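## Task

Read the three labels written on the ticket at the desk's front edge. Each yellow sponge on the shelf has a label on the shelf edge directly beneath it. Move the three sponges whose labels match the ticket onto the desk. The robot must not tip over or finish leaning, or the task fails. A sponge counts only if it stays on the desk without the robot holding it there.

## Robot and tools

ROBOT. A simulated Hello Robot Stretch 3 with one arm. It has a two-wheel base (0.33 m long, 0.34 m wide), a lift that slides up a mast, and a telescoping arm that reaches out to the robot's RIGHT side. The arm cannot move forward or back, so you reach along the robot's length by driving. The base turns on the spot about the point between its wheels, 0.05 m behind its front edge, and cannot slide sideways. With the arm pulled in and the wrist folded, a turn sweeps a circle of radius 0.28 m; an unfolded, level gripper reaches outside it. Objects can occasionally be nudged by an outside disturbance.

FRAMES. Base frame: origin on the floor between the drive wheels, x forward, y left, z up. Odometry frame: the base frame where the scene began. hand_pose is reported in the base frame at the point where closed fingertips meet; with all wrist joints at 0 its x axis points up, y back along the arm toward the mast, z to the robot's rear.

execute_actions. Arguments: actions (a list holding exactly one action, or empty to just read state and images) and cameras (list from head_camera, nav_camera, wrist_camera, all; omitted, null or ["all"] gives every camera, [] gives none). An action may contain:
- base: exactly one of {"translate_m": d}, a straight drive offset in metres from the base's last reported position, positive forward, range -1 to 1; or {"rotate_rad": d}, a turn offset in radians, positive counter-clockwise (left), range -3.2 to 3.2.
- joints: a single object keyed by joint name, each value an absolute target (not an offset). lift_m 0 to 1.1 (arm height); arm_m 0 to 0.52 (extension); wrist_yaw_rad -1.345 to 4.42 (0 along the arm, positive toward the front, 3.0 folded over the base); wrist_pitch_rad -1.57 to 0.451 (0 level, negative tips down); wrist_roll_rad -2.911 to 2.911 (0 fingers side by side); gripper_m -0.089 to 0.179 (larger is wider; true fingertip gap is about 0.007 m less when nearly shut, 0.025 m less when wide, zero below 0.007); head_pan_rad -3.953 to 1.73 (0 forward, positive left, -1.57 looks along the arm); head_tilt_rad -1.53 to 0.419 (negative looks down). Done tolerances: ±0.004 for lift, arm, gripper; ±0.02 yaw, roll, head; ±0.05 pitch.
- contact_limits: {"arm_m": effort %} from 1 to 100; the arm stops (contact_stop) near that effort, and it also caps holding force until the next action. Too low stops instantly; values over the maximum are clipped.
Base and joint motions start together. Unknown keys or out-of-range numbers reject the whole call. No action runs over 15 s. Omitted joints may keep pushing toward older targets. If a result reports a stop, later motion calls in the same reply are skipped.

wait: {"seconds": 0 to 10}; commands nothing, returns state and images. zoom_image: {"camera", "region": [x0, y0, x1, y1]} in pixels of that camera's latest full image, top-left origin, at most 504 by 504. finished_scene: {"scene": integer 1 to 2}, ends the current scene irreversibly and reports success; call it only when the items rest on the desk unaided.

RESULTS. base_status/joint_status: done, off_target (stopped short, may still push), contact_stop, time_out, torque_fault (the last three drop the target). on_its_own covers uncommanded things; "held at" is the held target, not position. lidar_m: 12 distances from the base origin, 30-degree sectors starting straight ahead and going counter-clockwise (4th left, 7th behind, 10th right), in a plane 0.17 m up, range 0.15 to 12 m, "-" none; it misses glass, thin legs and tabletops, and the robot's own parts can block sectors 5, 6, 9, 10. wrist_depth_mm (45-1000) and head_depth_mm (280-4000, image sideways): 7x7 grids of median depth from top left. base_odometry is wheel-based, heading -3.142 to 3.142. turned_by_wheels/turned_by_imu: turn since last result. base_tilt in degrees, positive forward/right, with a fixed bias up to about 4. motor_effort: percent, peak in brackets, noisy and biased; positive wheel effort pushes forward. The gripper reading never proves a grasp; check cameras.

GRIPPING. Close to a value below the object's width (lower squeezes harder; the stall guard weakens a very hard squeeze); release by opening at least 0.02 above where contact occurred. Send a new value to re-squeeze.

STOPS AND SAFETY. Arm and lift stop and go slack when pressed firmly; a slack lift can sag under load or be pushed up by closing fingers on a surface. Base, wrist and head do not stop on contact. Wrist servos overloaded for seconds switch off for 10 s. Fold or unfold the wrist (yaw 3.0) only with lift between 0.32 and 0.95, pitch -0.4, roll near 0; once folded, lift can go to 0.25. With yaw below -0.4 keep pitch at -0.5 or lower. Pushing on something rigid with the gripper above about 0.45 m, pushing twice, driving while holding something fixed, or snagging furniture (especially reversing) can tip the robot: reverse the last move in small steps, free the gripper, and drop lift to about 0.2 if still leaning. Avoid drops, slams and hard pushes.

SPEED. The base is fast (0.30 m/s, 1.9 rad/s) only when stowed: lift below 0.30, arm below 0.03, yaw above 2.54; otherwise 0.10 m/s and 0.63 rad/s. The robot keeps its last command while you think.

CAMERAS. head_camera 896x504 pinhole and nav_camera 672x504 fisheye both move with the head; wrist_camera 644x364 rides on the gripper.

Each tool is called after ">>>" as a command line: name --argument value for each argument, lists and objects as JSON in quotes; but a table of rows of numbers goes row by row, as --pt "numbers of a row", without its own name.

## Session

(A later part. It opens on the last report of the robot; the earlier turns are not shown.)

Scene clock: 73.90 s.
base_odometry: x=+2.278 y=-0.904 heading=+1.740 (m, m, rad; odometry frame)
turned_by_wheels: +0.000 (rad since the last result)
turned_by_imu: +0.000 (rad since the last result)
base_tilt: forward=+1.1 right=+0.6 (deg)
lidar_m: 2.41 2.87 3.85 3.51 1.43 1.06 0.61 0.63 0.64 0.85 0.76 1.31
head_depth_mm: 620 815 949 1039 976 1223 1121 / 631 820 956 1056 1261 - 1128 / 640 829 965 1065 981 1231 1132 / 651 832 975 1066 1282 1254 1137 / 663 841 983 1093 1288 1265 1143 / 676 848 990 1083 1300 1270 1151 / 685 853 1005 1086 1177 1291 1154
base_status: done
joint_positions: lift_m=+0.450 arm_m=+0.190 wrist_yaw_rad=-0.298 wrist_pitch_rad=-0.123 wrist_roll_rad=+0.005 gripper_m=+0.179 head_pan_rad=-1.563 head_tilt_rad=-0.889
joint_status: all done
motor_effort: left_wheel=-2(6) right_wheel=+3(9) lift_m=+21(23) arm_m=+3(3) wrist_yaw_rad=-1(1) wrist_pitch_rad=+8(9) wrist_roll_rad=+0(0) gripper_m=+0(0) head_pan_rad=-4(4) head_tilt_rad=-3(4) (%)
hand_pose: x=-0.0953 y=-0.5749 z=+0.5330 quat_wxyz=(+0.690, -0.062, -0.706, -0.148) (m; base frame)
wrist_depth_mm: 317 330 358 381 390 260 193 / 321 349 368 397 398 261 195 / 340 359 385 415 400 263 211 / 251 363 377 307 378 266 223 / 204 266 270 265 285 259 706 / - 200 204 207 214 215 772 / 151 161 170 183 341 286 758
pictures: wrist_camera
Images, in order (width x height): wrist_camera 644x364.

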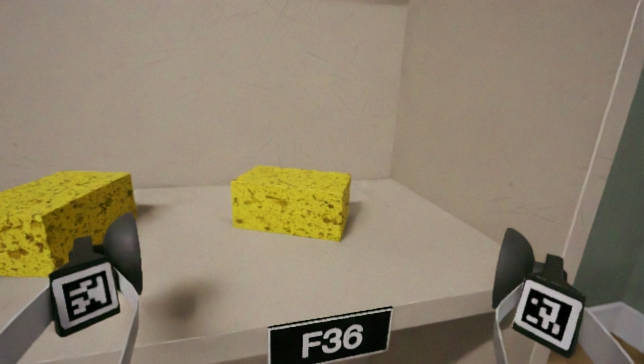

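>>> execute_actions --actions '[{"joints": {"arm_m": 0.29}}]' --cameras '["wrist_camera"]'

Scene clock: 76.60 s.
base_odometry: x=+2.278 y=-0.904 heading=+1.740 (m, m, rad; odometry frame)
turned_by_wheels: +0.000 (rad since the last result)
turned_by_imu: +0.000 (rad since the last result)
base_tilt: forward=+1.1 right=+0.6 (deg)
lidar_m: 2.41 2.87 3.85 3.50 1.42 1.06 0.61 0.63 0.64 0.85 0.76 1.32
head_depth_mm: 621 813 951 1041 1039 1219 1135 / 630 820 957 1058 - 1229 1122 / 642 827 966 1072 1130 1243 1128 / 651 835 974 1062 1278 1259 1135 / 665 838 986 1093 1287 1261 1143 / 673 845 994 1079 1304 1276 1148 / 687 853 1000 1088 1174 1281 1156
base_status: not commanded
joint_positions: lift_m=+0.450 arm_m=+0.290 wrist_yaw_rad=-0.298 wrist_pitch_rad=-0.123 wrist_roll_rad=+0.005 gripper_m=+0.179 head_pan_rad=-1.563 head_tilt_rad=-0.889
joint_status: all done
motor_effort: left_wheel=-2(2) right_wheel=+3(3) lift_m=+21(21) arm_m=+3(4) wrist_yaw_rad=-1(1) wrist_pitch_rad=+8(8) wrist_roll_rad=+0(0) gripper_m=+0(0) head_pan_rad=-4(4) head_tilt_rad=-4(5) (%)
hand_pose: x=-0.0953 y=-0.6749 z=+0.5330 quat_wxyz=(+0.690, -0.062, -0.706, -0.148) (m; base frame)
wrist_depth_mm: 238 249 269 284 308 258 194 / 246 260 281 298 323 263 196 / 255 272 293 316 338 266 199 / 267 283 302 333 356 268 199 / 184 287 240 180 253 264 201 / - 199 190 178 191 215 194 / 152 158 163 165 168 166 173
pictures: wrist_camera
Images, in order (width x height): wrist_camera 644x364.

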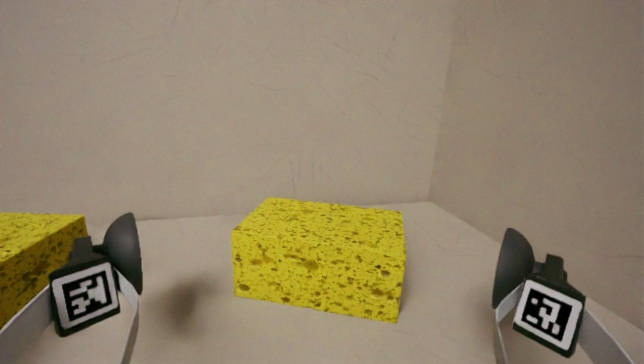

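>>> execute_actions --actions '[{"joints": {"arm_m": 0.315, "lift_m": 0.44}}]' --cameras '[]'

>>> execute_actions --actions '[{"joints": {"gripper_m": 0.07}}]' --cameras '["wrist_camera"]'

Scene clock: 78.57 s.
base_odometry: x=+2.278 y=-0.904 heading=+1.740 (m, m, rad; odometry frame)
turned_by_wheels: +0.000 (rad since the last result)
turned_by_imu: +0.000 (rad since the last result)
base_tilt: forward=+1.1 right=+0.6 (deg)
lidar_m: 2.41 2.87 3.85 3.55 1.43 1.06 0.61 0.63 0.64 0.84 0.76 1.31
head_depth_mm: 621 812 945 1040 1019 1222 1129 / 630 819 956 1054 961 1235 1127 / 640 826 964 1077 1275 1250 1130 / 652 833 976 1064 1285 1254 1138 / 663 838 980 1094 1296 1266 1143 / 674 848 997 1081 1297 1273 1147 / 685 853 1000 1087 1170 1285 1154
base_status: not commanded
joint_positions: lift_m=+0.440 arm_m=+0.315 wrist_yaw_rad=-0.298 wrist_pitch_rad=-0.123 wrist_roll_rad=+0.005 gripper_m=+0.179 head_pan_rad=-1.563 head_tilt_rad=-0.889
joint_status: all done
motor_effort: left_wheel=-2(2) right_wheel=+3(3) lift_m=+15(17) arm_m=+3(2) wrist_yaw_rad=-1(1) wrist_pitch_rad=+8(7) wrist_roll_rad=+1(0) gripper_m=+0(0) head_pan_rad=-4(4) head_tilt_rad=-5(4) (%)
hand_pose: x=-0.0953 y=-0.6999 z=+0.5235 quat_wxyz=(+0.690, -0.062, -0.706, -0.148) (m; base frame)
wrist_depth_mm: 219 229 246 263 284 261 194 / 226 240 255 277 300 262 197 / 236 249 268 292 315 266 196 / 247 261 281 298 333 267 197 / 235 261 233 160 177 253 199 / - 185 171 153 145 198 191 / 140 148 151 152 149 153 158
pictures: none
No camera images: the call's "cameras" was empty. Leave "cameras" out to get every camera's image.

Scene clock: 80.13 s.
base_odometry: x=+2.278 y=-0.904 heading=+1.740 (m, m, rad; odometry frame)
turned_by_wheels: +0.000 (rad since the last result)
turned_by_imu: +0.000 (rad since the last result)
base_tilt: forward=+1.1 right=+0.7 (deg)
lidar_m: 2.41 2.87 3.82 3.54 1.43 1.05 0.61 0.63 0.64 0.84 0.76 1.31
head_depth_mm: 619 814 949 1040 1014 1218 1125 / 631 821 957 1056 972 1236 1125 / 642 826 965 1067 1271 1247 1132 / 651 832 974 1063 1282 1257 1134 / 663 842 987 1094 1295 1267 1142 / 675 847 991 1080 1300 1275 1147 / 684 856 1003 1085 1172 1285 1155
base_status: not commanded
joint_positions: lift_m=+0.440 arm_m=+0.315 wrist_yaw_rad=-0.298 wrist_pitch_rad=-0.123 wrist_roll_rad=+0.005 gripper_m=+0.070 head_pan_rad=-1.563 head_tilt_rad=-0.889
joint_status: all done
motor_effort: left_wheel=-2(2) right_wheel=+3(3) lift_m=+15(15) arm_m=+3(3) wrist_yaw_rad=-1(1) wrist_pitch_rad=+8(8) wrist_roll_rad=+0(0) gripper_m=+0(86) head_pan_rad=-4(4) head_tilt_rad=-3(5) (%)
hand_pose: x=-0.0953 y=-0.6999 z=+0.5235 quat_wxyz=(+0.690, -0.062, -0.706, -0.148) (m; base frame)
wrist_depth_mm: 218 228 244 264 284 261 195 / 227 239 257 278 297 263 195 / 234 248 269 289 316 264 196 / 245 262 278 302 331 269 198 / 225 245 191 165 260 252 199 / 168 184 179 161 - 198 192 / 146 148 150 152 154 157 159
pictures: wrist_camera
Images, in order (width x height): wrist_camera 644x364.

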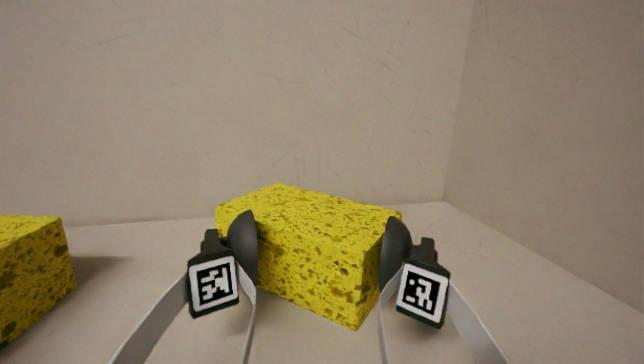

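>>> execute_actions --actions '[{"joints": {"gripper_m": 0.17}}]' --cameras '[]'

>>> execute_actions --actions '[{"joints": {"arm_m": 0.35}}]' --cameras '["wrist_camera", "head_camera"]'

Scene clock: 82.30 s.
base_odometry: x=+2.278 y=-0.904 heading=+1.740 (m, m, rad; odometry frame)
turned_by_wheels: +0.000 (rad since the last result)
turned_by_imu: +0.000 (rad since the last result)
base_tilt: forward=+1.1 right=+0.6 (deg)
lidar_m: 2.40 2.87 3.85 3.52 1.43 1.06 0.61 0.63 0.64 0.84 0.76 1.31
head_depth_mm: 620 815 946 1043 1018 1220 1128 / 630 821 956 1047 969 1228 1130 / 642 828 965 1070 1277 1244 1132 / 653 831 973 1067 1282 1258 1137 / 664 839 984 1089 1288 1266 1142 / 674 847 992 1081 1299 1275 1149 / 686 854 1006 1084 1178 1281 1153
base_status: not commanded
joint_positions: lift_m=+0.440 arm_m=+0.315 wrist_yaw_rad=-0.298 wrist_pitch_rad=-0.123 wrist_roll_rad=+0.005 gripper_m=+0.170 head_pan_rad=-1.563 head_tilt_rad=-0.889
joint_status: all done
motor_effort: left_wheel=-2(2) right_wheel=+3(3) lift_m=+15(15) arm_m=+3(3) wrist_yaw_rad=-1(1) wrist_pitch_rad=+8(8) wrist_roll_rad=+0(0) gripper_m=+0(86) head_pan_rad=-5(4) head_tilt_rad=-4(5) (%)
hand_pose: x=-0.0953 y=-0.6999 z=+0.5235 quat_wxyz=(+0.690, -0.062, -0.706, -0.148) (m; base frame)
wrist_depth_mm: 216 230 246 265 284 258 195 / 226 239 257 275 301 265 197 / 238 250 268 292 314 264 199 / 246 260 278 299 330 267 199 / 226 259 189 165 249 256 200 / - 178 183 161 188 199 193 / 140 148 150 153 154 153 160
pictures: none
No camera images: the call's "cameras" was empty. Leave "cameras" out to get every camera's image.

Scene clock: 83.60 s.
base_odometry: x=+2.278 y=-0.904 heading=+1.740 (m, m, rad; odometry frame)
turned_by_wheels: +0.000 (rad since the last result)
turned_by_imu: +0.000 (rad since the last result)
base_tilt: forward=+1.1 right=+0.7 (deg)
lidar_m: 2.41 2.87 3.58 3.54 1.43 1.06 0.61 0.63 0.64 0.84 0.76 1.31
head_depth_mm: 621 815 949 1043 1015 1224 1129 / 631 820 955 1053 1268 1228 1126 / 639 828 965 1070 1271 1247 1130 / 651 834 972 1068 1279 1254 1138 / 664 840 981 1090 1286 1263 1143 / 674 849 991 1083 1301 1271 1150 / 685 853 1000 1086 1177 1286 1154
base_status: not commanded
joint_positions: lift_m=+0.440 arm_m=+0.350 wrist_yaw_rad=-0.298 wrist_pitch_rad=-0.123 wrist_roll_rad=+0.005 gripper_m=+0.170 head_pan_rad=-1.563 head_tilt_rad=-0.889
joint_status: all done
motor_effort: left_wheel=-2(2) right_wheel=+2(2) lift_m=+15(15) arm_m=+4(3) wrist_yaw_rad=-1(1) wrist_pitch_rad=+8(8) wrist_roll_rad=+1(0) gripper_m=+0(1) head_pan_rad=-4(4) head_tilt_rad=-4(4) (%)
hand_pose: x=-0.0953 y=-0.7349 z=+0.5235 quat_wxyz=(+0.690, -0.062, -0.706, -0.148) (m; base frame)
wrist_depth_mm: 191 200 215 231 250 257 195 / 198 210 225 241 262 261 196 / 206 217 234 253 278 267 196 / 216 230 244 266 294 267 199 / 223 232 169 161 249 258 200 / - 177 161 132 135 198 192 / 140 148 149 135 143 153 160
pictures: head_camera (sideways: a quarter turn clockwise sets it upright), wrist_camera
Images, in order (width x height): head_camera 896x504, wrist_camera 644x364.

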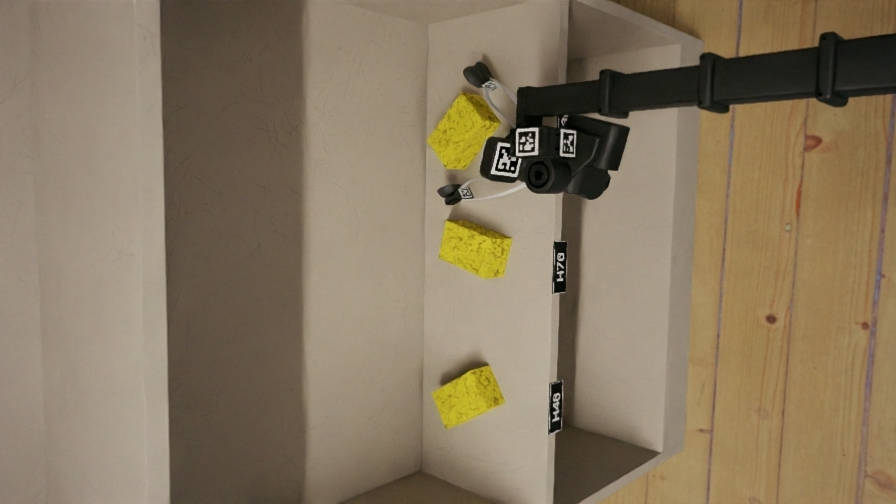

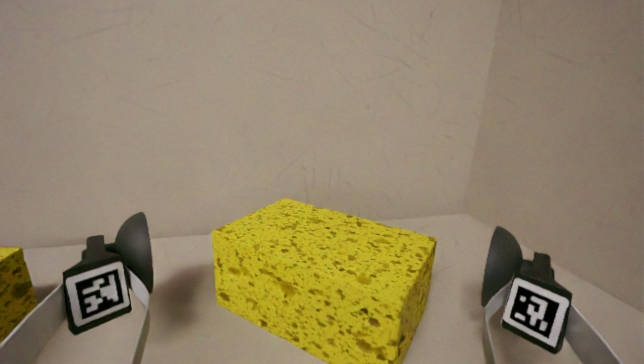

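>>> execute_actions --actions '[{"joints": {"gripper_m": 0.05}}]' --cameras '["wrist_camera"]'

Scene clock: 85.77 s.
base_odometry: x=+2.278 y=-0.904 heading=+1.740 (m, m, rad; odometry frame)
turned_by_wheels: +0.000 (rad since the last result)
turned_by_imu: +0.000 (rad since the last result)
base_tilt: forward=+1.1 right=+0.7 (deg)
lidar_m: 2.41 2.88 3.86 3.54 1.42 1.06 0.61 0.63 0.64 0.85 0.76 1.31
head_depth_mm: 619 813 948 1038 1014 1221 1126 / 630 820 956 1054 1265 1224 1121 / 641 827 963 1073 1276 1246 1131 / 652 834 976 1063 1278 1255 1138 / 663 838 987 1091 1295 1270 1145 / 674 847 994 1082 1297 1269 1149 / 685 853 1003 1082 1175 1283 1154
base_status: not commanded
joint_positions: lift_m=+0.440 arm_m=+0.350 wrist_yaw_rad=-0.298 wrist_pitch_rad=-0.122 wrist_roll_rad=+0.005 gripper_m=+0.051 head_pan_rad=-1.563 head_tilt_rad=-0.889
joint_status: all done
motor_effort: left_wheel=-2(2) right_wheel=+2(2) lift_m=+15(15) arm_m=+4(3) wrist_yaw_rad=-1(1) wrist_pitch_rad=+8(8) wrist_roll_rad=+0(0) gripper_m=-21(97) head_pan_rad=-4(4) head_tilt_rad=-4(4) (%)
hand_pose: x=-0.0954 y=-0.7350 z=+0.5238 quat_wxyz=(+0.690, -0.062, -0.706, -0.148) (m; base frame)
wrist_depth_mm: 189 200 215 229 249 256 194 / 199 211 225 242 263 262 196 / 207 218 235 254 276 265 199 / 214 228 247 265 292 267 200 / 223 232 158 160 222 255 201 / 182 191 155 132 127 205 193 / 151 146 150 136 144 156 159
pictures: wrist_camera
Images, in order (width x height): wrist_camera 644x364.

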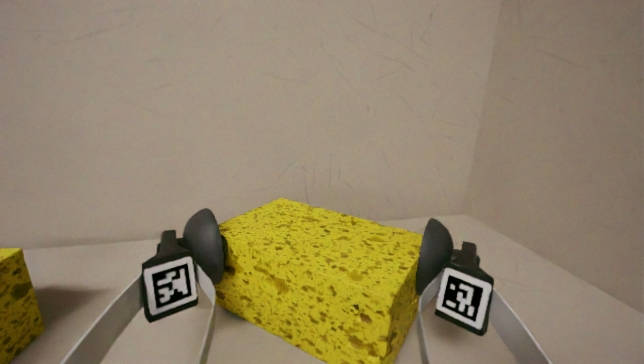

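>>> execute_actions --actions '[{"joints": {"lift_m": 0.475}}]' --cameras '["wrist_camera"]'

>>> execute_actions --actions '[{"joints": {"arm_m": 0.0}}]' --cameras '["wrist_camera"]'

Scene clock: 87.40 s.
base_odometry: x=+2.278 y=-0.904 heading=+1.740 (m, m, rad; odometry frame)
turned_by_wheels: +0.000 (rad since the last result)
turned_by_imu: +0.000 (rad since the last result)
base_tilt: forward=+1.1 right=+0.6 (deg)
lidar_m: 2.41 2.88 3.82 3.51 1.43 1.06 0.61 0.63 0.64 0.85 0.76 1.31
head_depth_mm: 619 814 947 1038 997 1234 1126 / 630 820 957 1055 - 1230 1118 / 640 826 966 1066 1278 1242 1133 / 651 835 973 1060 1284 1256 1133 / 662 839 986 1091 1293 1267 1142 / 674 847 993 1081 1302 1270 1146 / 685 855 1002 1091 1174 1291 1151
base_status: not commanded
joint_positions: lift_m=+0.475 arm_m=+0.350 wrist_yaw_rad=-0.298 wrist_pitch_rad=-0.122 wrist_roll_rad=+0.005 gripper_m=+0.054 head_pan_rad=-1.563 head_tilt_rad=-0.889
joint_status: all done
motor_effort: left_wheel=-2(2) right_wheel=+2(3) lift_m=+21(21) arm_m=+3(4) wrist_yaw_rad=-1(1) wrist_pitch_rad=+7(7) wrist_roll_rad=+0(0) gripper_m=-20(20) head_pan_rad=-3(4) head_tilt_rad=-4(4) (%)
hand_pose: x=-0.0954 y=-0.7350 z=+0.5584 quat_wxyz=(+0.690, -0.062, -0.706, -0.148) (m; base frame)
wrist_depth_mm: 191 201 215 232 251 258 194 / 199 211 224 242 264 261 195 / 207 220 235 255 275 265 197 / 216 228 247 270 294 270 198 / 225 240 158 160 234 270 199 / 227 241 155 132 127 246 201 / 191 187 192 136 183 201 195
pictures: wrist_camera
Images, in order (width x height): wrist_camera 644x364.

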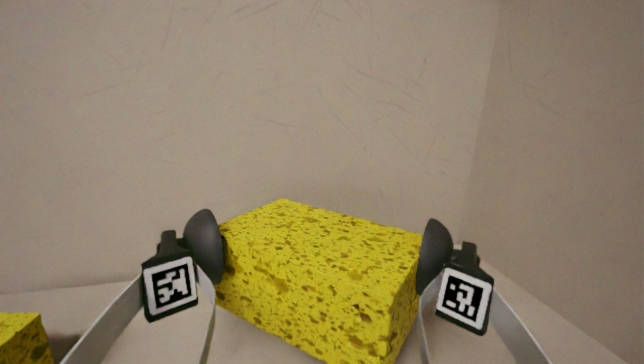

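Scene clock: 91.17 s.
base_odometry: x=+2.278 y=-0.904 heading=+1.740 (m, m, rad; odometry frame)
turned_by_wheels: +0.000 (rad since the last result)
turned_by_imu: +0.000 (rad since the last result)
base_tilt: forward=+1.1 right=+0.6 (deg)
lidar_m: 2.42 2.87 3.84 3.53 1.42 1.06 0.61 0.63 0.64 0.84 0.76 1.32
head_depth_mm: 621 815 947 1040 1017 1218 1136 / 632 821 959 1055 976 753 1139 / 641 826 964 1072 1274 1244 1140 / 652 831 972 1063 1283 1259 1137 / 664 842 983 1092 1291 1267 1148 / 676 848 991 1081 1302 1271 1150 / 686 853 1005 1085 1175 1287 1154
base_status: not commanded
joint_positions: lift_m=+0.475 arm_m=+0.000 wrist_yaw_rad=-0.299 wrist_pitch_rad=-0.122 wrist_roll_rad=+0.005 gripper_m=+0.054 head_pan_rad=-1.563 head_tilt_rad=-0.889
joint_status: all done
motor_effort: left_wheel=-2(2) right_wheel=+3(3) lift_m=+21(21) arm_m=-3(2) wrist_yaw_rad=-1(1) wrist_pitch_rad=+7(7) wrist_roll_rad=+0(0) gripper_m=-20(20) head_pan_rad=-4(4) head_tilt_rad=-4(4) (%)
hand_pose: x=-0.0955 y=-0.3854 z=+0.5584 quat_wxyz=(+0.690, -0.063, -0.706, -0.148) (m; base frame)
wrist_depth_mm: 452 477 513 550 390 718 751 / 477 499 541 579 423 759 788 / 491 513 567 600 459 787 821 / 470 405 491 515 470 860 851 / 312 344 157 161 285 880 848 / 564 603 156 132 126 945 841 / 595 642 657 136 483 839 811
pictures: wrist_camera
Images, in order (width x height): wrist_camera 644x364.

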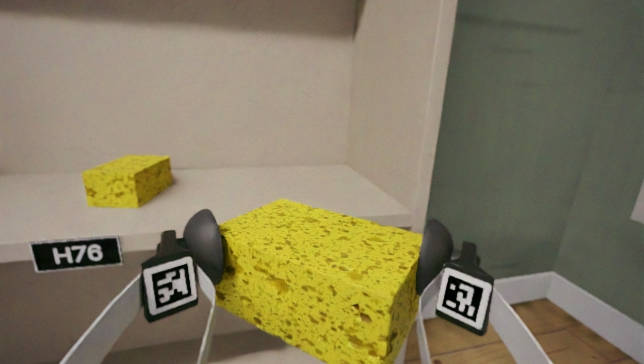

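>>> execute_actions --actions '[{"base": {"rotate_rad": 1.288}, "joints": {"wrist_pitch_rad": -0.4, "wrist_yaw_rad": 2.7, "lift_m": 0.36, "head_pan_rad": 0.0, "head_tilt_rad": -0.5}}]' --cameras '[]'

>>> execute_actions --actions '[{"joints": {"lift_m": 0.28}}]' --cameras '["head_camera", "wrist_camera"]'

Scene clock: 96.10 s.
base_odometry: x=+2.278 y=-0.904 heading=+3.028 (m, m, rad; odometry frame)
turned_by_wheels: +1.288 (rad since the last result)
turned_by_imu: +1.269 (rad since the last result)
base_tilt: forward=+1.1 right=+0.6 (deg)
lidar_m: 3.52 2.05 1.19 1.02 0.61 0.69 0.64 0.85 0.76 1.67 2.75 3.21
head_depth_mm: 3582 3783 - 3010 2130 1664 1363 / 3483 3709 3916 3017 2127 1666 1364 / 3446 3695 3957 3065 2140 1682 1365 / 3308 3601 3809 3033 2184 1677 1371 / 3261 3513 3822 3072 2166 1682 1379 / 3228 3464 3731 3130 2201 1693 1384 / 3156 3407 3652 3163 2198 1703 1381
base_status: done
joint_positions: lift_m=+0.360 arm_m=+0.000 wrist_yaw_rad=+2.697 wrist_pitch_rad=-0.417 wrist_roll_rad=+0.005 gripper_m=+0.054 head_pan_rad=-0.007 head_tilt_rad=-0.507
joint_status: all done
motor_effort: left_wheel=-2(8) right_wheel=+2(7) lift_m=+15(19) arm_m=-1(3) wrist_yaw_rad=+3(5) wrist_pitch_rad=+6(8) wrist_roll_rad=+0(1) gripper_m=-20(20) head_pan_rad=+2(44) head_tilt_rad=+3(21) (%)
hand_pose: x=+0.0753 y=+0.0575 z=+0.3731 quat_wxyz=(+0.295, +0.708, -0.010, +0.641) (m; base frame)
wrist_depth_mm: 751 821 - - - - - / 785 882 - - - - - / 542 982 - - - - - / - 829 842 842 884 887 915 / - 685 158 161 446 722 722 / - - 156 131 127 593 586 / 463 489 503 136 478 511 509
pictures: none
No camera images: the call's "cameras" was empty. Leave "cameras" out to get every camera's image.

Scene clock: 97.67 s.
base_odometry: x=+2.278 y=-0.904 heading=+3.028 (m, m, rad; odometry frame)
turned_by_wheels: +0.000 (rad since the last result)
turned_by_imu: +0.000 (rad since the last result)
base_tilt: forward=+1.1 right=+0.6 (deg)
lidar_m: 3.54 2.05 1.18 1.02 0.61 0.69 0.64 0.85 0.76 1.67 2.75 3.20
head_depth_mm: 3524 3762 - 3019 2130 1661 1359 / 3485 3743 3923 3033 2142 1661 1365 / 3392 3652 3934 3057 2177 1670 1369 / 3354 3589 3841 3064 2168 1678 1373 / 3266 3573 3821 3095 2179 1688 1376 / 3198 3434 3733 3114 2199 1695 1377 / 3155 3374 3657 3122 2204 1696 1382
base_status: not commanded
joint_positions: lift_m=+0.280 arm_m=+0.000 wrist_yaw_rad=+2.697 wrist_pitch_rad=-0.418 wrist_roll_rad=+0.005 gripper_m=+0.054 head_pan_rad=-0.007 head_tilt_rad=-0.507
joint_status: all done
motor_effort: left_wheel=-2(2) right_wheel=+2(3) lift_m=+15(15) arm_m=-2(2) wrist_yaw_rad=+3(3) wrist_pitch_rad=+6(6) wrist_roll_rad=+0(1) gripper_m=-20(20) head_pan_rad=+3(3) head_tilt_rad=+4(4) (%)
hand_pose: x=+0.0752 y=+0.0574 z=+0.2929 quat_wxyz=(+0.296, +0.708, -0.010, +0.641) (m; base frame)
wrist_depth_mm: 750 818 - - - - - / 772 905 - - - - - / 550 899 931 959 - - - / - 695 704 746 732 779 774 / - 576 157 160 389 602 623 / - - 153 132 127 502 506 / - - - 137 399 424 437
pictures: head_camera (sideways: a quarter turn clockwise sets it upright), wrist_camera
Images, in order (width x height): head_camera 896x504, wrist_camera 644x364.

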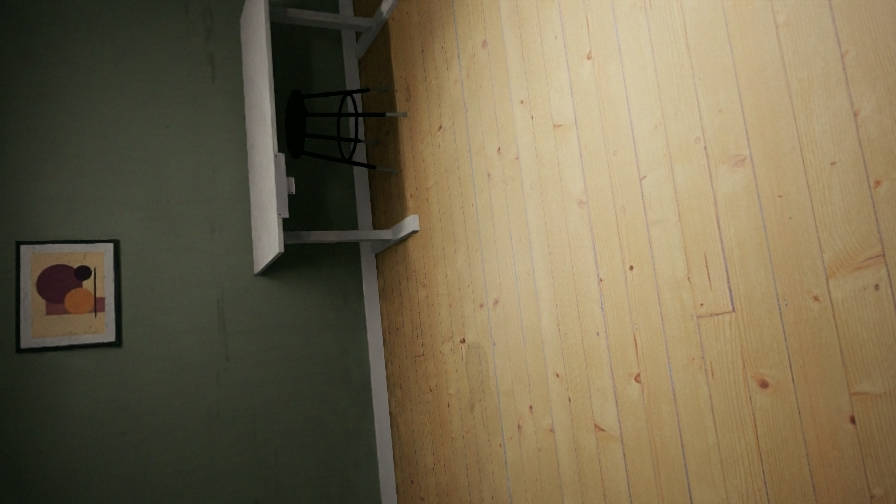

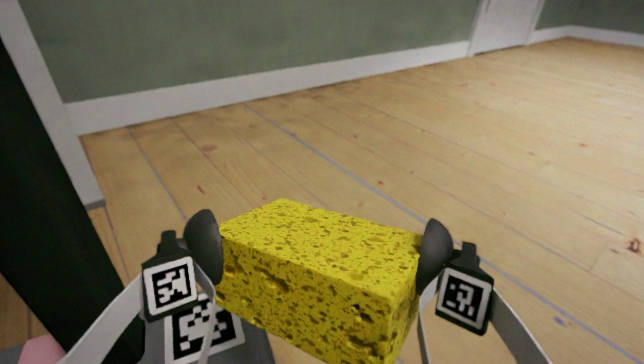

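>>> execute_actions --actions '[{"base": {"rotate_rad": -0.055}}]' --cameras '[]'

>>> execute_actions --actions '[{"base": {"translate_m": 1.0}}]' --cameras '[]'

>>> execute_actions --actions '[{"base": {"translate_m": 1.0}}]' --cameras '[]'

>>> execute_actions --actions '[{"base": {"translate_m": 0.55}}]' --cameras '[]'

>>> execute_actions --actions '[{"base": {"rotate_rad": 1.92}, "joints": {"head_pan_rad": -1.57, "head_tilt_rad": -0.9}}]' --cameras '[]'

>>> execute_actions --actions '[{"joints": {"lift_m": 0.74}}]' --cameras '["head_camera"]'

Scene clock: 100.60 s.
base_odometry: x=+2.278 y=-0.904 heading=+2.973 (m, m, rad; odometry frame)
turned_by_wheels: -0.055 (rad since the last result)
turned_by_imu: -0.054 (rad since the last result)
base_tilt: forward=+1.1 right=+0.6 (deg)
lidar_m: 3.52 2.26 1.22 1.03 0.64 0.67 0.64 0.85 0.76 1.67 2.75 3.10
head_depth_mm: 3639 3937 - 2999 2148 1656 1359 / 3572 3801 - 2994 2146 1666 1363 / 3523 3756 3754 3005 2154 1672 1363 / 3403 3641 3932 3075 2177 1681 1368 / 3308 3583 3801 3096 2191 1678 1378 / 3249 3474 3730 3102 2190 1694 1383 / 3199 3418 3629 3142 2200 1702 1391
base_status: done
joint_positions: lift_m=+0.280 arm_m=+0.000 wrist_yaw_rad=+2.698 wrist_pitch_rad=-0.418 wrist_roll_rad=+0.005 gripper_m=+0.054 head_pan_rad=-0.007 head_tilt_rad=-0.507
joint_status: not commanded
motor_effort: left_wheel=+2(10) right_wheel=-3(8) lift_m=+15(15) arm_m=-2(2) wrist_yaw_rad=+3(3) wrist_pitch_rad=+6(6) wrist_roll_rad=+1(0) gripper_m=-20(20) head_pan_rad=+3(3) head_tilt_rad=+2(3) (%)
hand_pose: x=+0.0751 y=+0.0574 z=+0.2929 quat_wxyz=(+0.296, +0.708, -0.010, +0.641) (m; base frame)
wrist_depth_mm: 732 855 - - - - - / 820 912 - - - - - / 838 932 940 942 - - - / - 690 708 714 755 741 798 / - 584 158 161 380 611 612 / - - 153 131 127 499 502 / - - - 136 394 423 429
pictures: none
No camera images: the call's "cameras" was empty. Leave "cameras" out to get every camera's image.

Scene clock: 105.70 s.
base_odometry: x=+1.292 y=-0.736 heading=+2.973 (m, m, rad; odometry frame)
turned_by_wheels: +0.000 (rad since the last result)
turned_by_imu: -0.001 (rad since the last result)
base_tilt: forward=+1.1 right=+0.5 (deg)
lidar_m: 2.51 2.91 1.60 1.34 1.34 1.34 1.65 1.55 1.99 2.45 2.44 2.74
head_depth_mm: 2752 2981 2844 2915 2147 1660 1365 / 2678 2888 2845 2844 2139 1681 1360 / 2607 2819 2815 2920 2161 1667 1365 / 2549 2755 2819 3057 2176 1682 1373 / 2486 2648 2824 2907 2186 1683 1378 / 2423 2626 2803 2957 2200 1702 1381 / 2365 2556 2735 2894 2208 1700 1395
base_status: done
joint_positions: lift_m=+0.280 arm_m=+0.000 wrist_yaw_rad=+2.698 wrist_pitch_rad=-0.418 wrist_roll_rad=+0.005 gripper_m=+0.054 head_pan_rad=-0.007 head_tilt_rad=-0.506
joint_status: not commanded
motor_effort: left_wheel=+2(14) right_wheel=-3(7) lift_m=+15(15) arm_m=-2(3) wrist_yaw_rad=+2(3) wrist_pitch_rad=+6(6) wrist_roll_rad=+1(0) gripper_m=-20(20) head_pan_rad=+3(2) head_tilt_rad=+3(2) (%)
hand_pose: x=+0.0751 y=+0.0575 z=+0.2928 quat_wxyz=(+0.296, +0.708, -0.009, +0.641) (m; base frame)
wrist_depth_mm: 994 - - - - - - / - - - - - - - / 885 901 934 953 - - - / - 703 710 707 725 756 762 / - 568 158 160 386 597 606 / - - 153 131 126 506 502 / - - - 136 399 427 423
pictures: none
No camera images: the call's "cameras" was empty. Leave "cameras" out to get every camera's image.

Scene clock: 110.80 s.
base_odometry: x=+0.306 y=-0.569 heading=+2.973 (m, m, rad; odometry frame)
turned_by_wheels: +0.000 (rad since the last result)
turned_by_imu: -0.001 (rad since the last result)
base_tilt: forward=+1.1 right=+0.7 (deg)
lidar_m: 1.43 1.96 1.97 1.62 1.65 1.85 2.29 2.49 2.55 2.13 2.13 2.01
head_depth_mm: 1835 1981 2074 1621 2065 1666 1358 / 1799 1927 2039 1579 1973 1676 1369 / 1757 1870 1990 1444 2075 1671 1367 / 1694 1817 1946 1377 2180 1676 1371 / 1662 1782 1898 1390 2022 1651 1374 / 1615 1742 1852 1578 2120 1703 1381 / 1577 1698 1819 1962 2082 1701 1389
base_status: done
joint_positions: lift_m=+0.280 arm_m=+0.000 wrist_yaw_rad=+2.698 wrist_pitch_rad=-0.418 wrist_roll_rad=+0.005 gripper_m=+0.054 head_pan_rad=-0.007 head_tilt_rad=-0.506
joint_status: not commanded
motor_effort: left_wheel=+3(15) right_wheel=-3(7) lift_m=+15(15) arm_m=-2(2) wrist_yaw_rad=+3(2) wrist_pitch_rad=+6(6) wrist_roll_rad=+1(0) gripper_m=-20(20) head_pan_rad=+3(3) head_tilt_rad=+2(1) (%)
hand_pose: x=+0.0750 y=+0.0574 z=+0.2928 quat_wxyz=(+0.296, +0.708, -0.009, +0.641) (m; base frame)
wrist_depth_mm: - - - - - - - / - - - - - - - / 934 919 940 984 - - - / - 707 720 698 740 751 762 / - 585 158 160 388 608 616 / - - 154 132 126 503 494 / - - - 136 398 421 435
pictures: none
No camera images: the call's "cameras" was empty. Leave "cameras" out to get every camera's image.

Scene clock: 114.27 s.
base_odometry: x=-0.236 y=-0.477 heading=+2.974 (m, m, rad; odometry frame)
turned_by_wheels: +0.000 (rad since the last result)
turned_by_imu: -0.001 (rad since the last result)
base_tilt: forward=+1.0 right=+0.6 (deg)
lidar_m: 1.00 1.00 1.61 1.81 1.80 2.05 2.83 3.12 2.34 1.96 1.95 0.90
head_depth_mm: 1335 1436 1567 1343 954 1352 1327 / 1293 1407 1523 1352 958 1572 1360 / 1269 1361 1475 1357 962 1274 1363 / 1228 1328 1430 1369 966 827 1376 / 1208 1296 1388 1383 975 803 1376 / 1182 1256 1355 1389 979 782 1307 / 1140 1233 1322 1377 982 809 1387
base_status: done
joint_positions: lift_m=+0.280 arm_m=+0.000 wrist_yaw_rad=+2.698 wrist_pitch_rad=-0.418 wrist_roll_rad=+0.005 gripper_m=+0.054 head_pan_rad=-0.007 head_tilt_rad=-0.506
joint_status: not commanded
motor_effort: left_wheel=+2(14) right_wheel=-3(7) lift_m=+15(15) arm_m=-2(2) wrist_yaw_rad=+2(3) wrist_pitch_rad=+6(6) wrist_roll_rad=+0(0) gripper_m=-20(20) head_pan_rad=+3(3) head_tilt_rad=+3(3) (%)
hand_pose: x=+0.0750 y=+0.0574 z=+0.2928 quat_wxyz=(+0.296, +0.708, -0.009, +0.641) (m; base frame)
wrist_depth_mm: - - - - - - - / - - - - - - - / 894 914 954 920 - - 933 / - 682 707 744 730 705 768 / - 570 159 160 386 602 610 / - - 153 131 127 506 499 / - - - 136 401 431 432
pictures: none
No camera images: the call's "cameras" was empty. Leave "cameras" out to get every camera's image.

Scene clock: 116.63 s.
base_odometry: x=-0.236 y=-0.477 heading=-1.390 (m, m, rad; odometry frame)
turned_by_wheels: +1.920 (rad since the last result)
turned_by_imu: +1.883 (rad since the last result)
base_tilt: forward=+1.1 right=+0.5 (deg)
lidar_m: 1.80 1.91 2.67 3.05 2.69 2.01 1.95 1.51 0.89 0.99 1.50 1.84
head_depth_mm: 1223 1156 908 1340 1454 1262 1119 / 1235 1171 916 849 1463 1271 1129 / 1246 1183 926 1470 1470 1278 1139 / 1260 1194 935 1697 1480 1288 1136 / 1275 1459 1602 1718 1497 1291 1145 / 1287 1476 1730 1781 1500 1299 1147 / 1291 1492 1755 1792 1514 1311 1150
base_status: done
joint_positions: lift_m=+0.280 arm_m=+0.000 wrist_yaw_rad=+2.698 wrist_pitch_rad=-0.418 wrist_roll_rad=+0.005 gripper_m=+0.054 head_pan_rad=-1.563 head_tilt_rad=-0.889
joint_status: all done
motor_effort: left_wheel=-2(11) right_wheel=+2(13) lift_m=+15(15) arm_m=-2(2) wrist_yaw_rad=+3(2) wrist_pitch_rad=+6(6) wrist_roll_rad=+0(0) gripper_m=-20(20) head_pan_rad=-4(43) head_tilt_rad=-4(23) (%)
hand_pose: x=+0.0750 y=+0.0574 z=+0.2928 quat_wxyz=(+0.296, +0.708, -0.009, +0.641) (m; base frame)
wrist_depth_mm: - - - - - - - / - - - - - - - / 914 916 941 962 - - - / - 692 707 724 733 753 757 / - 559 158 161 392 587 616 / - - 153 132 126 506 501 / - - - 135 397 426 435
pictures: none
No camera images: the call's "cameras" was empty. Leave "cameras" out to get every camera's image.

Scene clock: 121.63 s.
base_odometry: x=-0.236 y=-0.477 heading=-1.390 (m, m, rad; odometry frame)
turned_by_wheels: +0.000 (rad since the last result)
turned_by_imu: +0.000 (rad since the last result)
base_tilt: forward=+1.1 right=+0.6 (deg)
lidar_m: 1.80 1.91 2.66 3.05 2.70 2.02 1.95 1.52 0.90 0.99 1.50 1.84
head_depth_mm: 1229 1157 907 1337 1461 1306 - / 1238 1165 916 847 1456 1301 - / 1253 1186 926 1473 1469 1328 - / 1259 1200 933 1705 1479 1338 1120 / 1275 1456 1600 1727 1492 1295 1145 / 1286 1470 1726 1781 1500 1301 1149 / 1299 1496 1757 1790 1510 1308 1156
base_status: not commanded
joint_positions: lift_m=+0.740 arm_m=+0.000 wrist_yaw_rad=+2.698 wrist_pitch_rad=-0.418 wrist_roll_rad=+0.005 gripper_m=+0.054 head_pan_rad=-1.563 head_tilt_rad=-0.889
joint_status: all done
motor_effort: left_wheel=-2(2) right_wheel=+2(3) lift_m=+21(20) arm_m=-2(2) wrist_yaw_rad=+2(3) wrist_pitch_rad=+6(6) wrist_roll_rad=+0(1) gripper_m=-20(20) head_pan_rad=-5(4) head_tilt_rad=-4(4) (%)
hand_pose: x=+0.0750 y=+0.0574 z=+0.7524 quat_wxyz=(+0.296, +0.708, -0.009, +0.641) (m; base frame)
wrist_depth_mm: - - - - - - - / - - - - - - - / - - - - - - - / - - - - - - - / - - 158 160 - - - / - - 155 131 127 - - / 821 873 861 136 847 889 886
pictures: head_camera (sideways: a quarter turn clockwise sets it upright)
Images, in order (width x height): head_camera 896x504.

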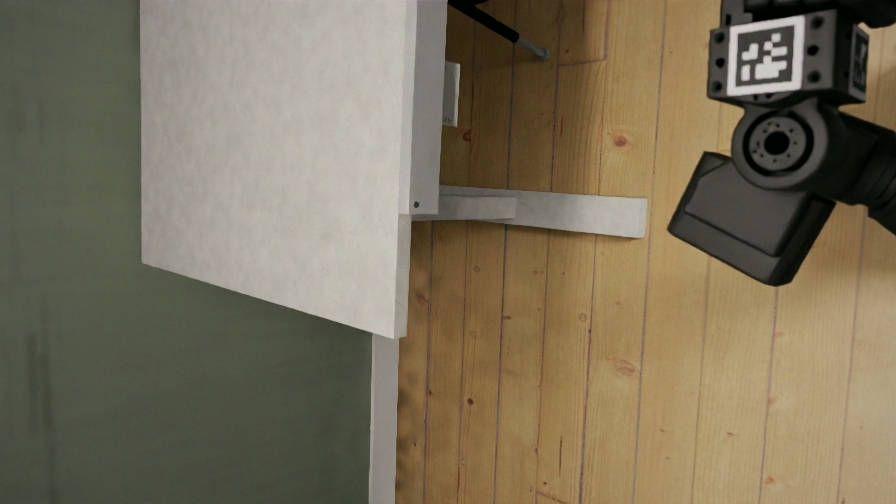

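>>> execute_actions --actions '[{"base": {"translate_m": -0.08}, "joints": {"wrist_yaw_rad": 0.0}}]' --cameras '[]'

>>> execute_actions --actions '[{"joints": {"wrist_pitch_rad": -0.1, "arm_m": 0.40, "lift_m": 0.72}}]' --cameras '["head_camera", "wrist_camera"]'

Scene clock: 124.67 s.
base_odometry: x=-0.250 y=-0.398 heading=-1.390 (m, m, rad; odometry frame)
turned_by_wheels: +0.000 (rad since the last result)
turned_by_imu: +0.000 (rad since the last result)
base_tilt: forward=+1.1 right=+0.6 (deg)
lidar_m: 1.88 1.99 2.79 3.05 2.59 1.93 1.87 1.45 0.85 1.00 1.50 1.93
head_depth_mm: 1228 1157 907 1388 1456 1302 - / 1236 1173 918 1601 1494 1296 - / 1248 1183 926 857 623 - 1110 / 1259 1197 937 1465 1476 1290 1135 / 1267 1371 941 1717 1495 1299 1140 / 1282 1465 1683 1739 1500 1303 1150 / 1294 1494 1750 1779 1506 1310 1155
base_status: done
joint_positions: lift_m=+0.740 arm_m=+0.000 wrist_yaw_rad=+0.003 wrist_pitch_rad=-0.418 wrist_roll_rad=+0.005 gripper_m=+0.054 head_pan_rad=-1.563 head_tilt_rad=-0.889
joint_status: all done
motor_effort: left_wheel=-3(8) right_wheel=+3(4) lift_m=+21(21) arm_m=-2(3) wrist_yaw_rad=-2(2) wrist_pitch_rad=+6(6) wrist_roll_rad=+0(1) gripper_m=-20(20) head_pan_rad=-4(3) head_tilt_rad=-4(4) (%)
hand_pose: x=-0.0209 y=-0.3696 z=+0.7524 quat_wxyz=(+0.690, +0.148, -0.693, -0.147) (m; base frame)
wrist_depth_mm: - - - - - 976 936 / - - 513 522 551 574 594 / - - 425 406 390 405 412 / - - - - - 654 799 / - - 157 161 517 - - / - - 155 131 127 - - / 867 859 844 137 844 894 919
pictures: none
No camera images: the call's "cameras" was empty. Leave "cameras" out to get every camera's image.

Scene clock: 128.80 s.
base_odometry: x=-0.250 y=-0.398 heading=-1.390 (m, m, rad; odometry frame)
turned_by_wheels: +0.000 (rad since the last result)
turned_by_imu: +0.000 (rad since the last result)
base_tilt: forward=+1.1 right=+0.6 (deg)
lidar_m: 1.88 1.99 2.78 3.07 2.58 1.92 1.87 1.45 0.85 1.00 1.50 1.93
head_depth_mm: 1222 1158 934 - - 1243 1118 / 1233 1166 - 1639 1464 1275 1125 / 1246 1185 861 1612 1475 1283 1130 / 1257 1198 932 1473 1458 1286 1135 / 1272 1368 942 1724 1494 1296 1140 / 1286 1474 1684 1735 1503 1302 1145 / 1292 1488 1735 1803 1509 1312 1154
base_status: not commanded
joint_positions: lift_m=+0.720 arm_m=+0.400 wrist_yaw_rad=+0.001 wrist_pitch_rad=-0.125 wrist_roll_rad=+0.005 gripper_m=+0.054 head_pan_rad=-1.563 head_tilt_rad=-0.889
joint_status: all done
motor_effort: left_wheel=-2(2) right_wheel=+2(3) lift_m=+15(19) arm_m=+3(4) wrist_yaw_rad=-1(2) wrist_pitch_rad=+8(9) wrist_roll_rad=+1(0) gripper_m=-20(20) head_pan_rad=-4(4) head_tilt_rad=-4(4) (%)
hand_pose: x=-0.0211 y=-0.7959 z=+0.8030 quat_wxyz=(+0.704, +0.045, -0.707, -0.044) (m; base frame)
wrist_depth_mm: 734 714 718 694 678 653 676 / 746 737 764 736 709 695 704 / 791 798 765 754 725 742 741 / 845 793 515 538 552 574 595 / 868 333 158 160 270 373 379 / 245 259 155 131 126 269 279 / 206 197 202 136 194 212 215
pictures: head_camera (sideways: a quarter turn clockwise sets it upright), wrist_camera
Images, in order (width x height): head_camera 896x504, wrist_camera 644x364.

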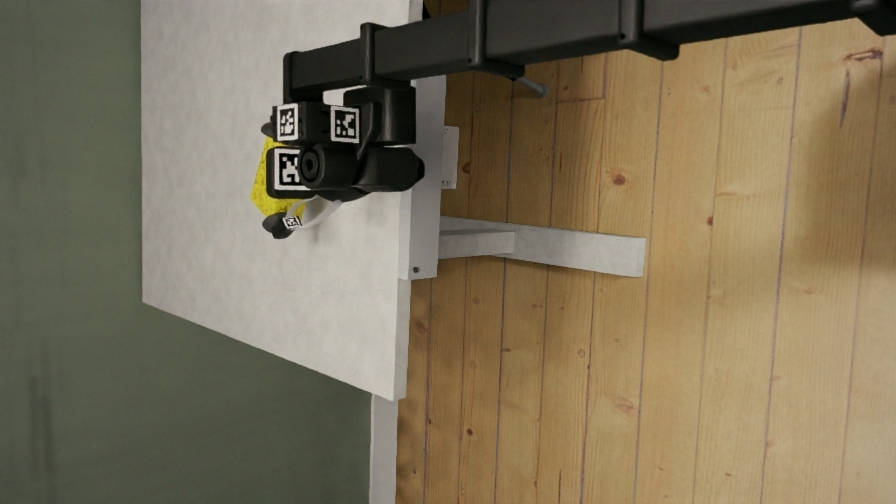

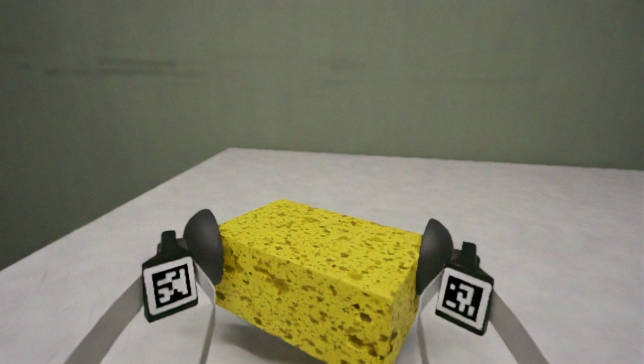

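>>> execute_actions --actions '[{"joints": {"lift_m": 0.68}}]' --cameras '[]'

>>> execute_actions --actions '[{"joints": {"gripper_m": 0.16}}]' --cameras '[]'

>>> execute_actions --actions '[{"joints": {"arm_m": 0.0, "lift_m": 0.70}}]' --cameras '["wrist_camera"]'

Scene clock: 130.83 s.
base_odometry: x=-0.250 y=-0.398 heading=-1.390 (m, m, rad; odometry frame)
turned_by_wheels: +0.000 (rad since the last result)
turned_by_imu: +0.000 (rad since the last result)
base_tilt: forward=+1.1 right=+0.6 (deg)
lidar_m: 1.89 1.99 2.78 3.05 2.58 1.93 1.87 1.46 0.85 1.00 1.49 1.93
head_depth_mm: 1221 1158 907 1593 - - 1116 / 1235 1166 979 1645 1455 1276 1127 / 1241 1181 984 1640 1470 1279 1130 / 1260 1193 934 1471 1453 1279 1136 / 1268 1369 945 1725 1494 1294 1139 / 1282 1466 1682 1731 1511 1302 1150 / 1293 1486 1747 1788 1510 1303 1154
base_status: not commanded
joint_positions: lift_m=+0.680 arm_m=+0.400 wrist_yaw_rad=+0.001 wrist_pitch_rad=-0.125 wrist_roll_rad=+0.005 gripper_m=+0.054 head_pan_rad=-1.563 head_tilt_rad=-0.889
joint_status: all done
motor_effort: left_wheel=-2(2) right_wheel=+3(3) lift_m=+15(15) arm_m=+3(3) wrist_yaw_rad=-1(1) wrist_pitch_rad=+8(8) wrist_roll_rad=+1(0) gripper_m=-21(20) head_pan_rad=-4(3) head_tilt_rad=-5(2) (%)
hand_pose: x=-0.0211 y=-0.7959 z=+0.7630 quat_wxyz=(+0.704, +0.045, -0.707, -0.044) (m; base frame)
wrist_depth_mm: 735 706 698 681 681 670 645 / 749 762 748 725 708 700 692 / 811 784 763 743 743 728 725 / 838 381 389 399 421 436 457 / 247 254 159 160 226 280 286 / 187 198 155 131 126 204 208 / 152 149 154 136 147 160 164
pictures: none
No camera images: the call's "cameras" was empty. Leave "cameras" out to get every camera's image.

Scene clock: 132.40 s.
base_odometry: x=-0.250 y=-0.398 heading=-1.390 (m, m, rad; odometry frame)
turned_by_wheels: +0.000 (rad since the last result)
turned_by_imu: +0.000 (rad since the last result)
base_tilt: forward=+1.1 right=+0.6 (deg)
lidar_m: 1.88 2.00 2.78 3.07 2.59 1.93 1.88 1.46 0.85 1.00 1.49 1.92
head_depth_mm: 1222 1153 910 1583 - - 1118 / 1234 1170 976 1642 1463 1269 1126 / 1242 1182 982 1647 1477 1278 1130 / 1256 1195 937 1467 1455 1287 1138 / 1269 1364 939 1718 1487 1296 1145 / 1279 1477 1678 1736 1498 1303 1148 / 1295 1487 1748 1791 1511 1302 1157
base_status: not commanded
joint_positions: lift_m=+0.680 arm_m=+0.400 wrist_yaw_rad=+0.001 wrist_pitch_rad=-0.125 wrist_roll_rad=+0.005 gripper_m=+0.160 head_pan_rad=-1.563 head_tilt_rad=-0.889
joint_status: all done
motor_effort: left_wheel=-2(3) right_wheel=+3(3) lift_m=+15(15) arm_m=+3(3) wrist_yaw_rad=-1(1) wrist_pitch_rad=+8(9) wrist_roll_rad=+0(0) gripper_m=+1(86) head_pan_rad=-4(4) head_tilt_rad=-3(4) (%)
hand_pose: x=-0.0211 y=-0.7960 z=+0.7631 quat_wxyz=(+0.704, +0.045, -0.707, -0.044) (m; base frame)
wrist_depth_mm: 721 719 720 715 687 674 665 / 766 743 723 717 732 704 696 / 797 775 748 753 745 728 721 / 845 379 392 403 428 444 453 / 249 266 178 168 275 296 285 / 195 - 159 132 143 - 208 / 144 152 152 133 147 156 164
pictures: none
No camera images: the call's "cameras" was empty. Leave "cameras" out to get every camera's image.

Scene clock: 136.53 s.
base_odometry: x=-0.250 y=-0.398 heading=-1.390 (m, m, rad; odometry frame)
turned_by_wheels: +0.000 (rad since the last result)
turned_by_imu: +0.000 (rad since the last result)
base_tilt: forward=+1.2 right=+0.6 (deg)
lidar_m: 1.89 1.99 2.78 3.04 2.59 1.93 1.87 1.46 0.85 1.00 1.49 1.93
head_depth_mm: 1227 1155 911 1382 1453 1287 - / 1239 1169 915 1593 1466 1297 - / 1250 1183 883 860 1475 - - / 1254 1198 935 1471 1447 1287 1134 / 1271 1369 944 1715 1500 1295 1140 / 1281 1468 1683 1739 1493 1297 1151 / 1297 1491 1738 1788 1515 1310 1150
base_status: not commanded
joint_positions: lift_m=+0.700 arm_m=+0.000 wrist_yaw_rad=+0.001 wrist_pitch_rad=-0.124 wrist_roll_rad=+0.005 gripper_m=+0.160 head_pan_rad=-1.563 head_tilt_rad=-0.889
joint_status: all done
motor_effort: left_wheel=-2(2) right_wheel=+3(3) lift_m=+21(24) arm_m=-2(2) wrist_yaw_rad=-1(1) wrist_pitch_rad=+8(8) wrist_roll_rad=+0(1) gripper_m=+0(0) head_pan_rad=-4(4) head_tilt_rad=-4(4) (%)
hand_pose: x=-0.0212 y=-0.3965 z=+0.7830 quat_wxyz=(+0.704, +0.044, -0.707, -0.044) (m; base frame)
wrist_depth_mm: - - - - - - - / - - - - - - - / - - - - - - - / - - 459 482 506 517 543 / - - - 406 397 600 610 / - - - - - - - / - - - - - - -
pictures: wrist_camera
Images, in order (width x height): wrist_camera 644x364.

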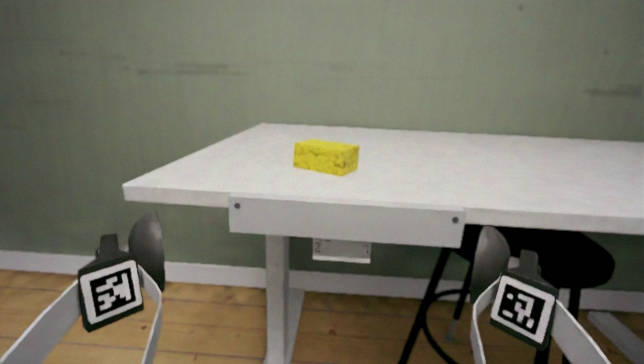

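>>> execute_actions --actions '[{"base": {"rotate_rad": 1.909}, "joints": {"wrist_pitch_rad": -0.4, "wrist_yaw_rad": 2.8, "lift_m": 0.28, "gripper_m": 0.05, "head_pan_rad": 0.0, "head_tilt_rad": -0.4}}]' --cameras '["head_camera"]'

Scene clock: 142.17 s.
base_odometry: x=-0.250 y=-0.398 heading=+0.519 (m, m, rad; odometry frame)
turned_by_wheels: +1.909 (rad since the last result)
turned_by_imu: +1.881 (rad since the last result)
base_tilt: forward=+1.0 right=+0.6 (deg)
lidar_m: 3.12 2.05 1.87 1.89 0.85 0.97 1.00 1.77 1.88 1.90 2.37 3.06
head_depth_mm: 2807 2945 3116 3289 2506 1864 1479 / 2902 3071 3208 3312 2506 1855 1483 / 3072 3253 3379 3375 2521 1863 1484 / 3153 3377 3510 3493 2520 1871 1489 / 3213 3264 3485 3438 2536 1885 1491 / 2704 2819 2918 3030 2538 1878 1490 / 2370 2443 2521 2622 2552 1897 1496
base_status: done
joint_positions: lift_m=+0.280 arm_m=+0.000 wrist_yaw_rad=+2.797 wrist_pitch_rad=-0.416 wrist_roll_rad=+0.005 gripper_m=+0.050 head_pan_rad=-0.007 head_tilt_rad=-0.409
joint_status: all done
motor_effort: left_wheel=-2(7) right_wheel=+3(8) lift_m=+15(18) arm_m=-2(2) wrist_yaw_rad=+3(4) wrist_pitch_rad=+5(9) wrist_roll_rad=+0(0) gripper_m=+0(85) head_pan_rad=+3(44) head_tilt_rad=+4(24) (%)
hand_pose: x=+0.0545 y=+0.0662 z=+0.2933 quat_wxyz=(+0.263, +0.708, +0.025, +0.655) (m; base frame)
wrist_depth_mm: - - - - - - - / - - - - - - - / - 919 967 981 - - - / - 701 718 736 751 736 775 / 541 577 591 586 622 586 624 / 469 - - 485 502 502 510 / - - - 428 426 429 426
pictures: head_camera (sideways: a quarter turn clockwise sets it upright)
Images, in order (width x height): head_camera 896x504.

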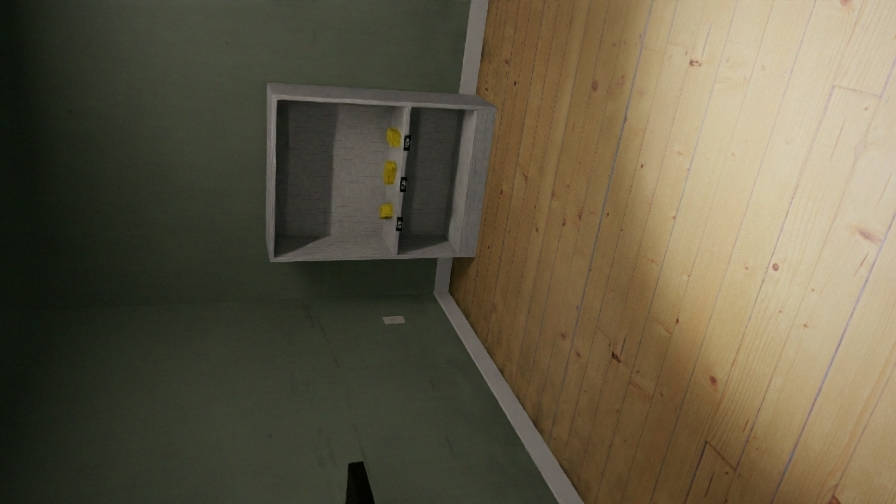

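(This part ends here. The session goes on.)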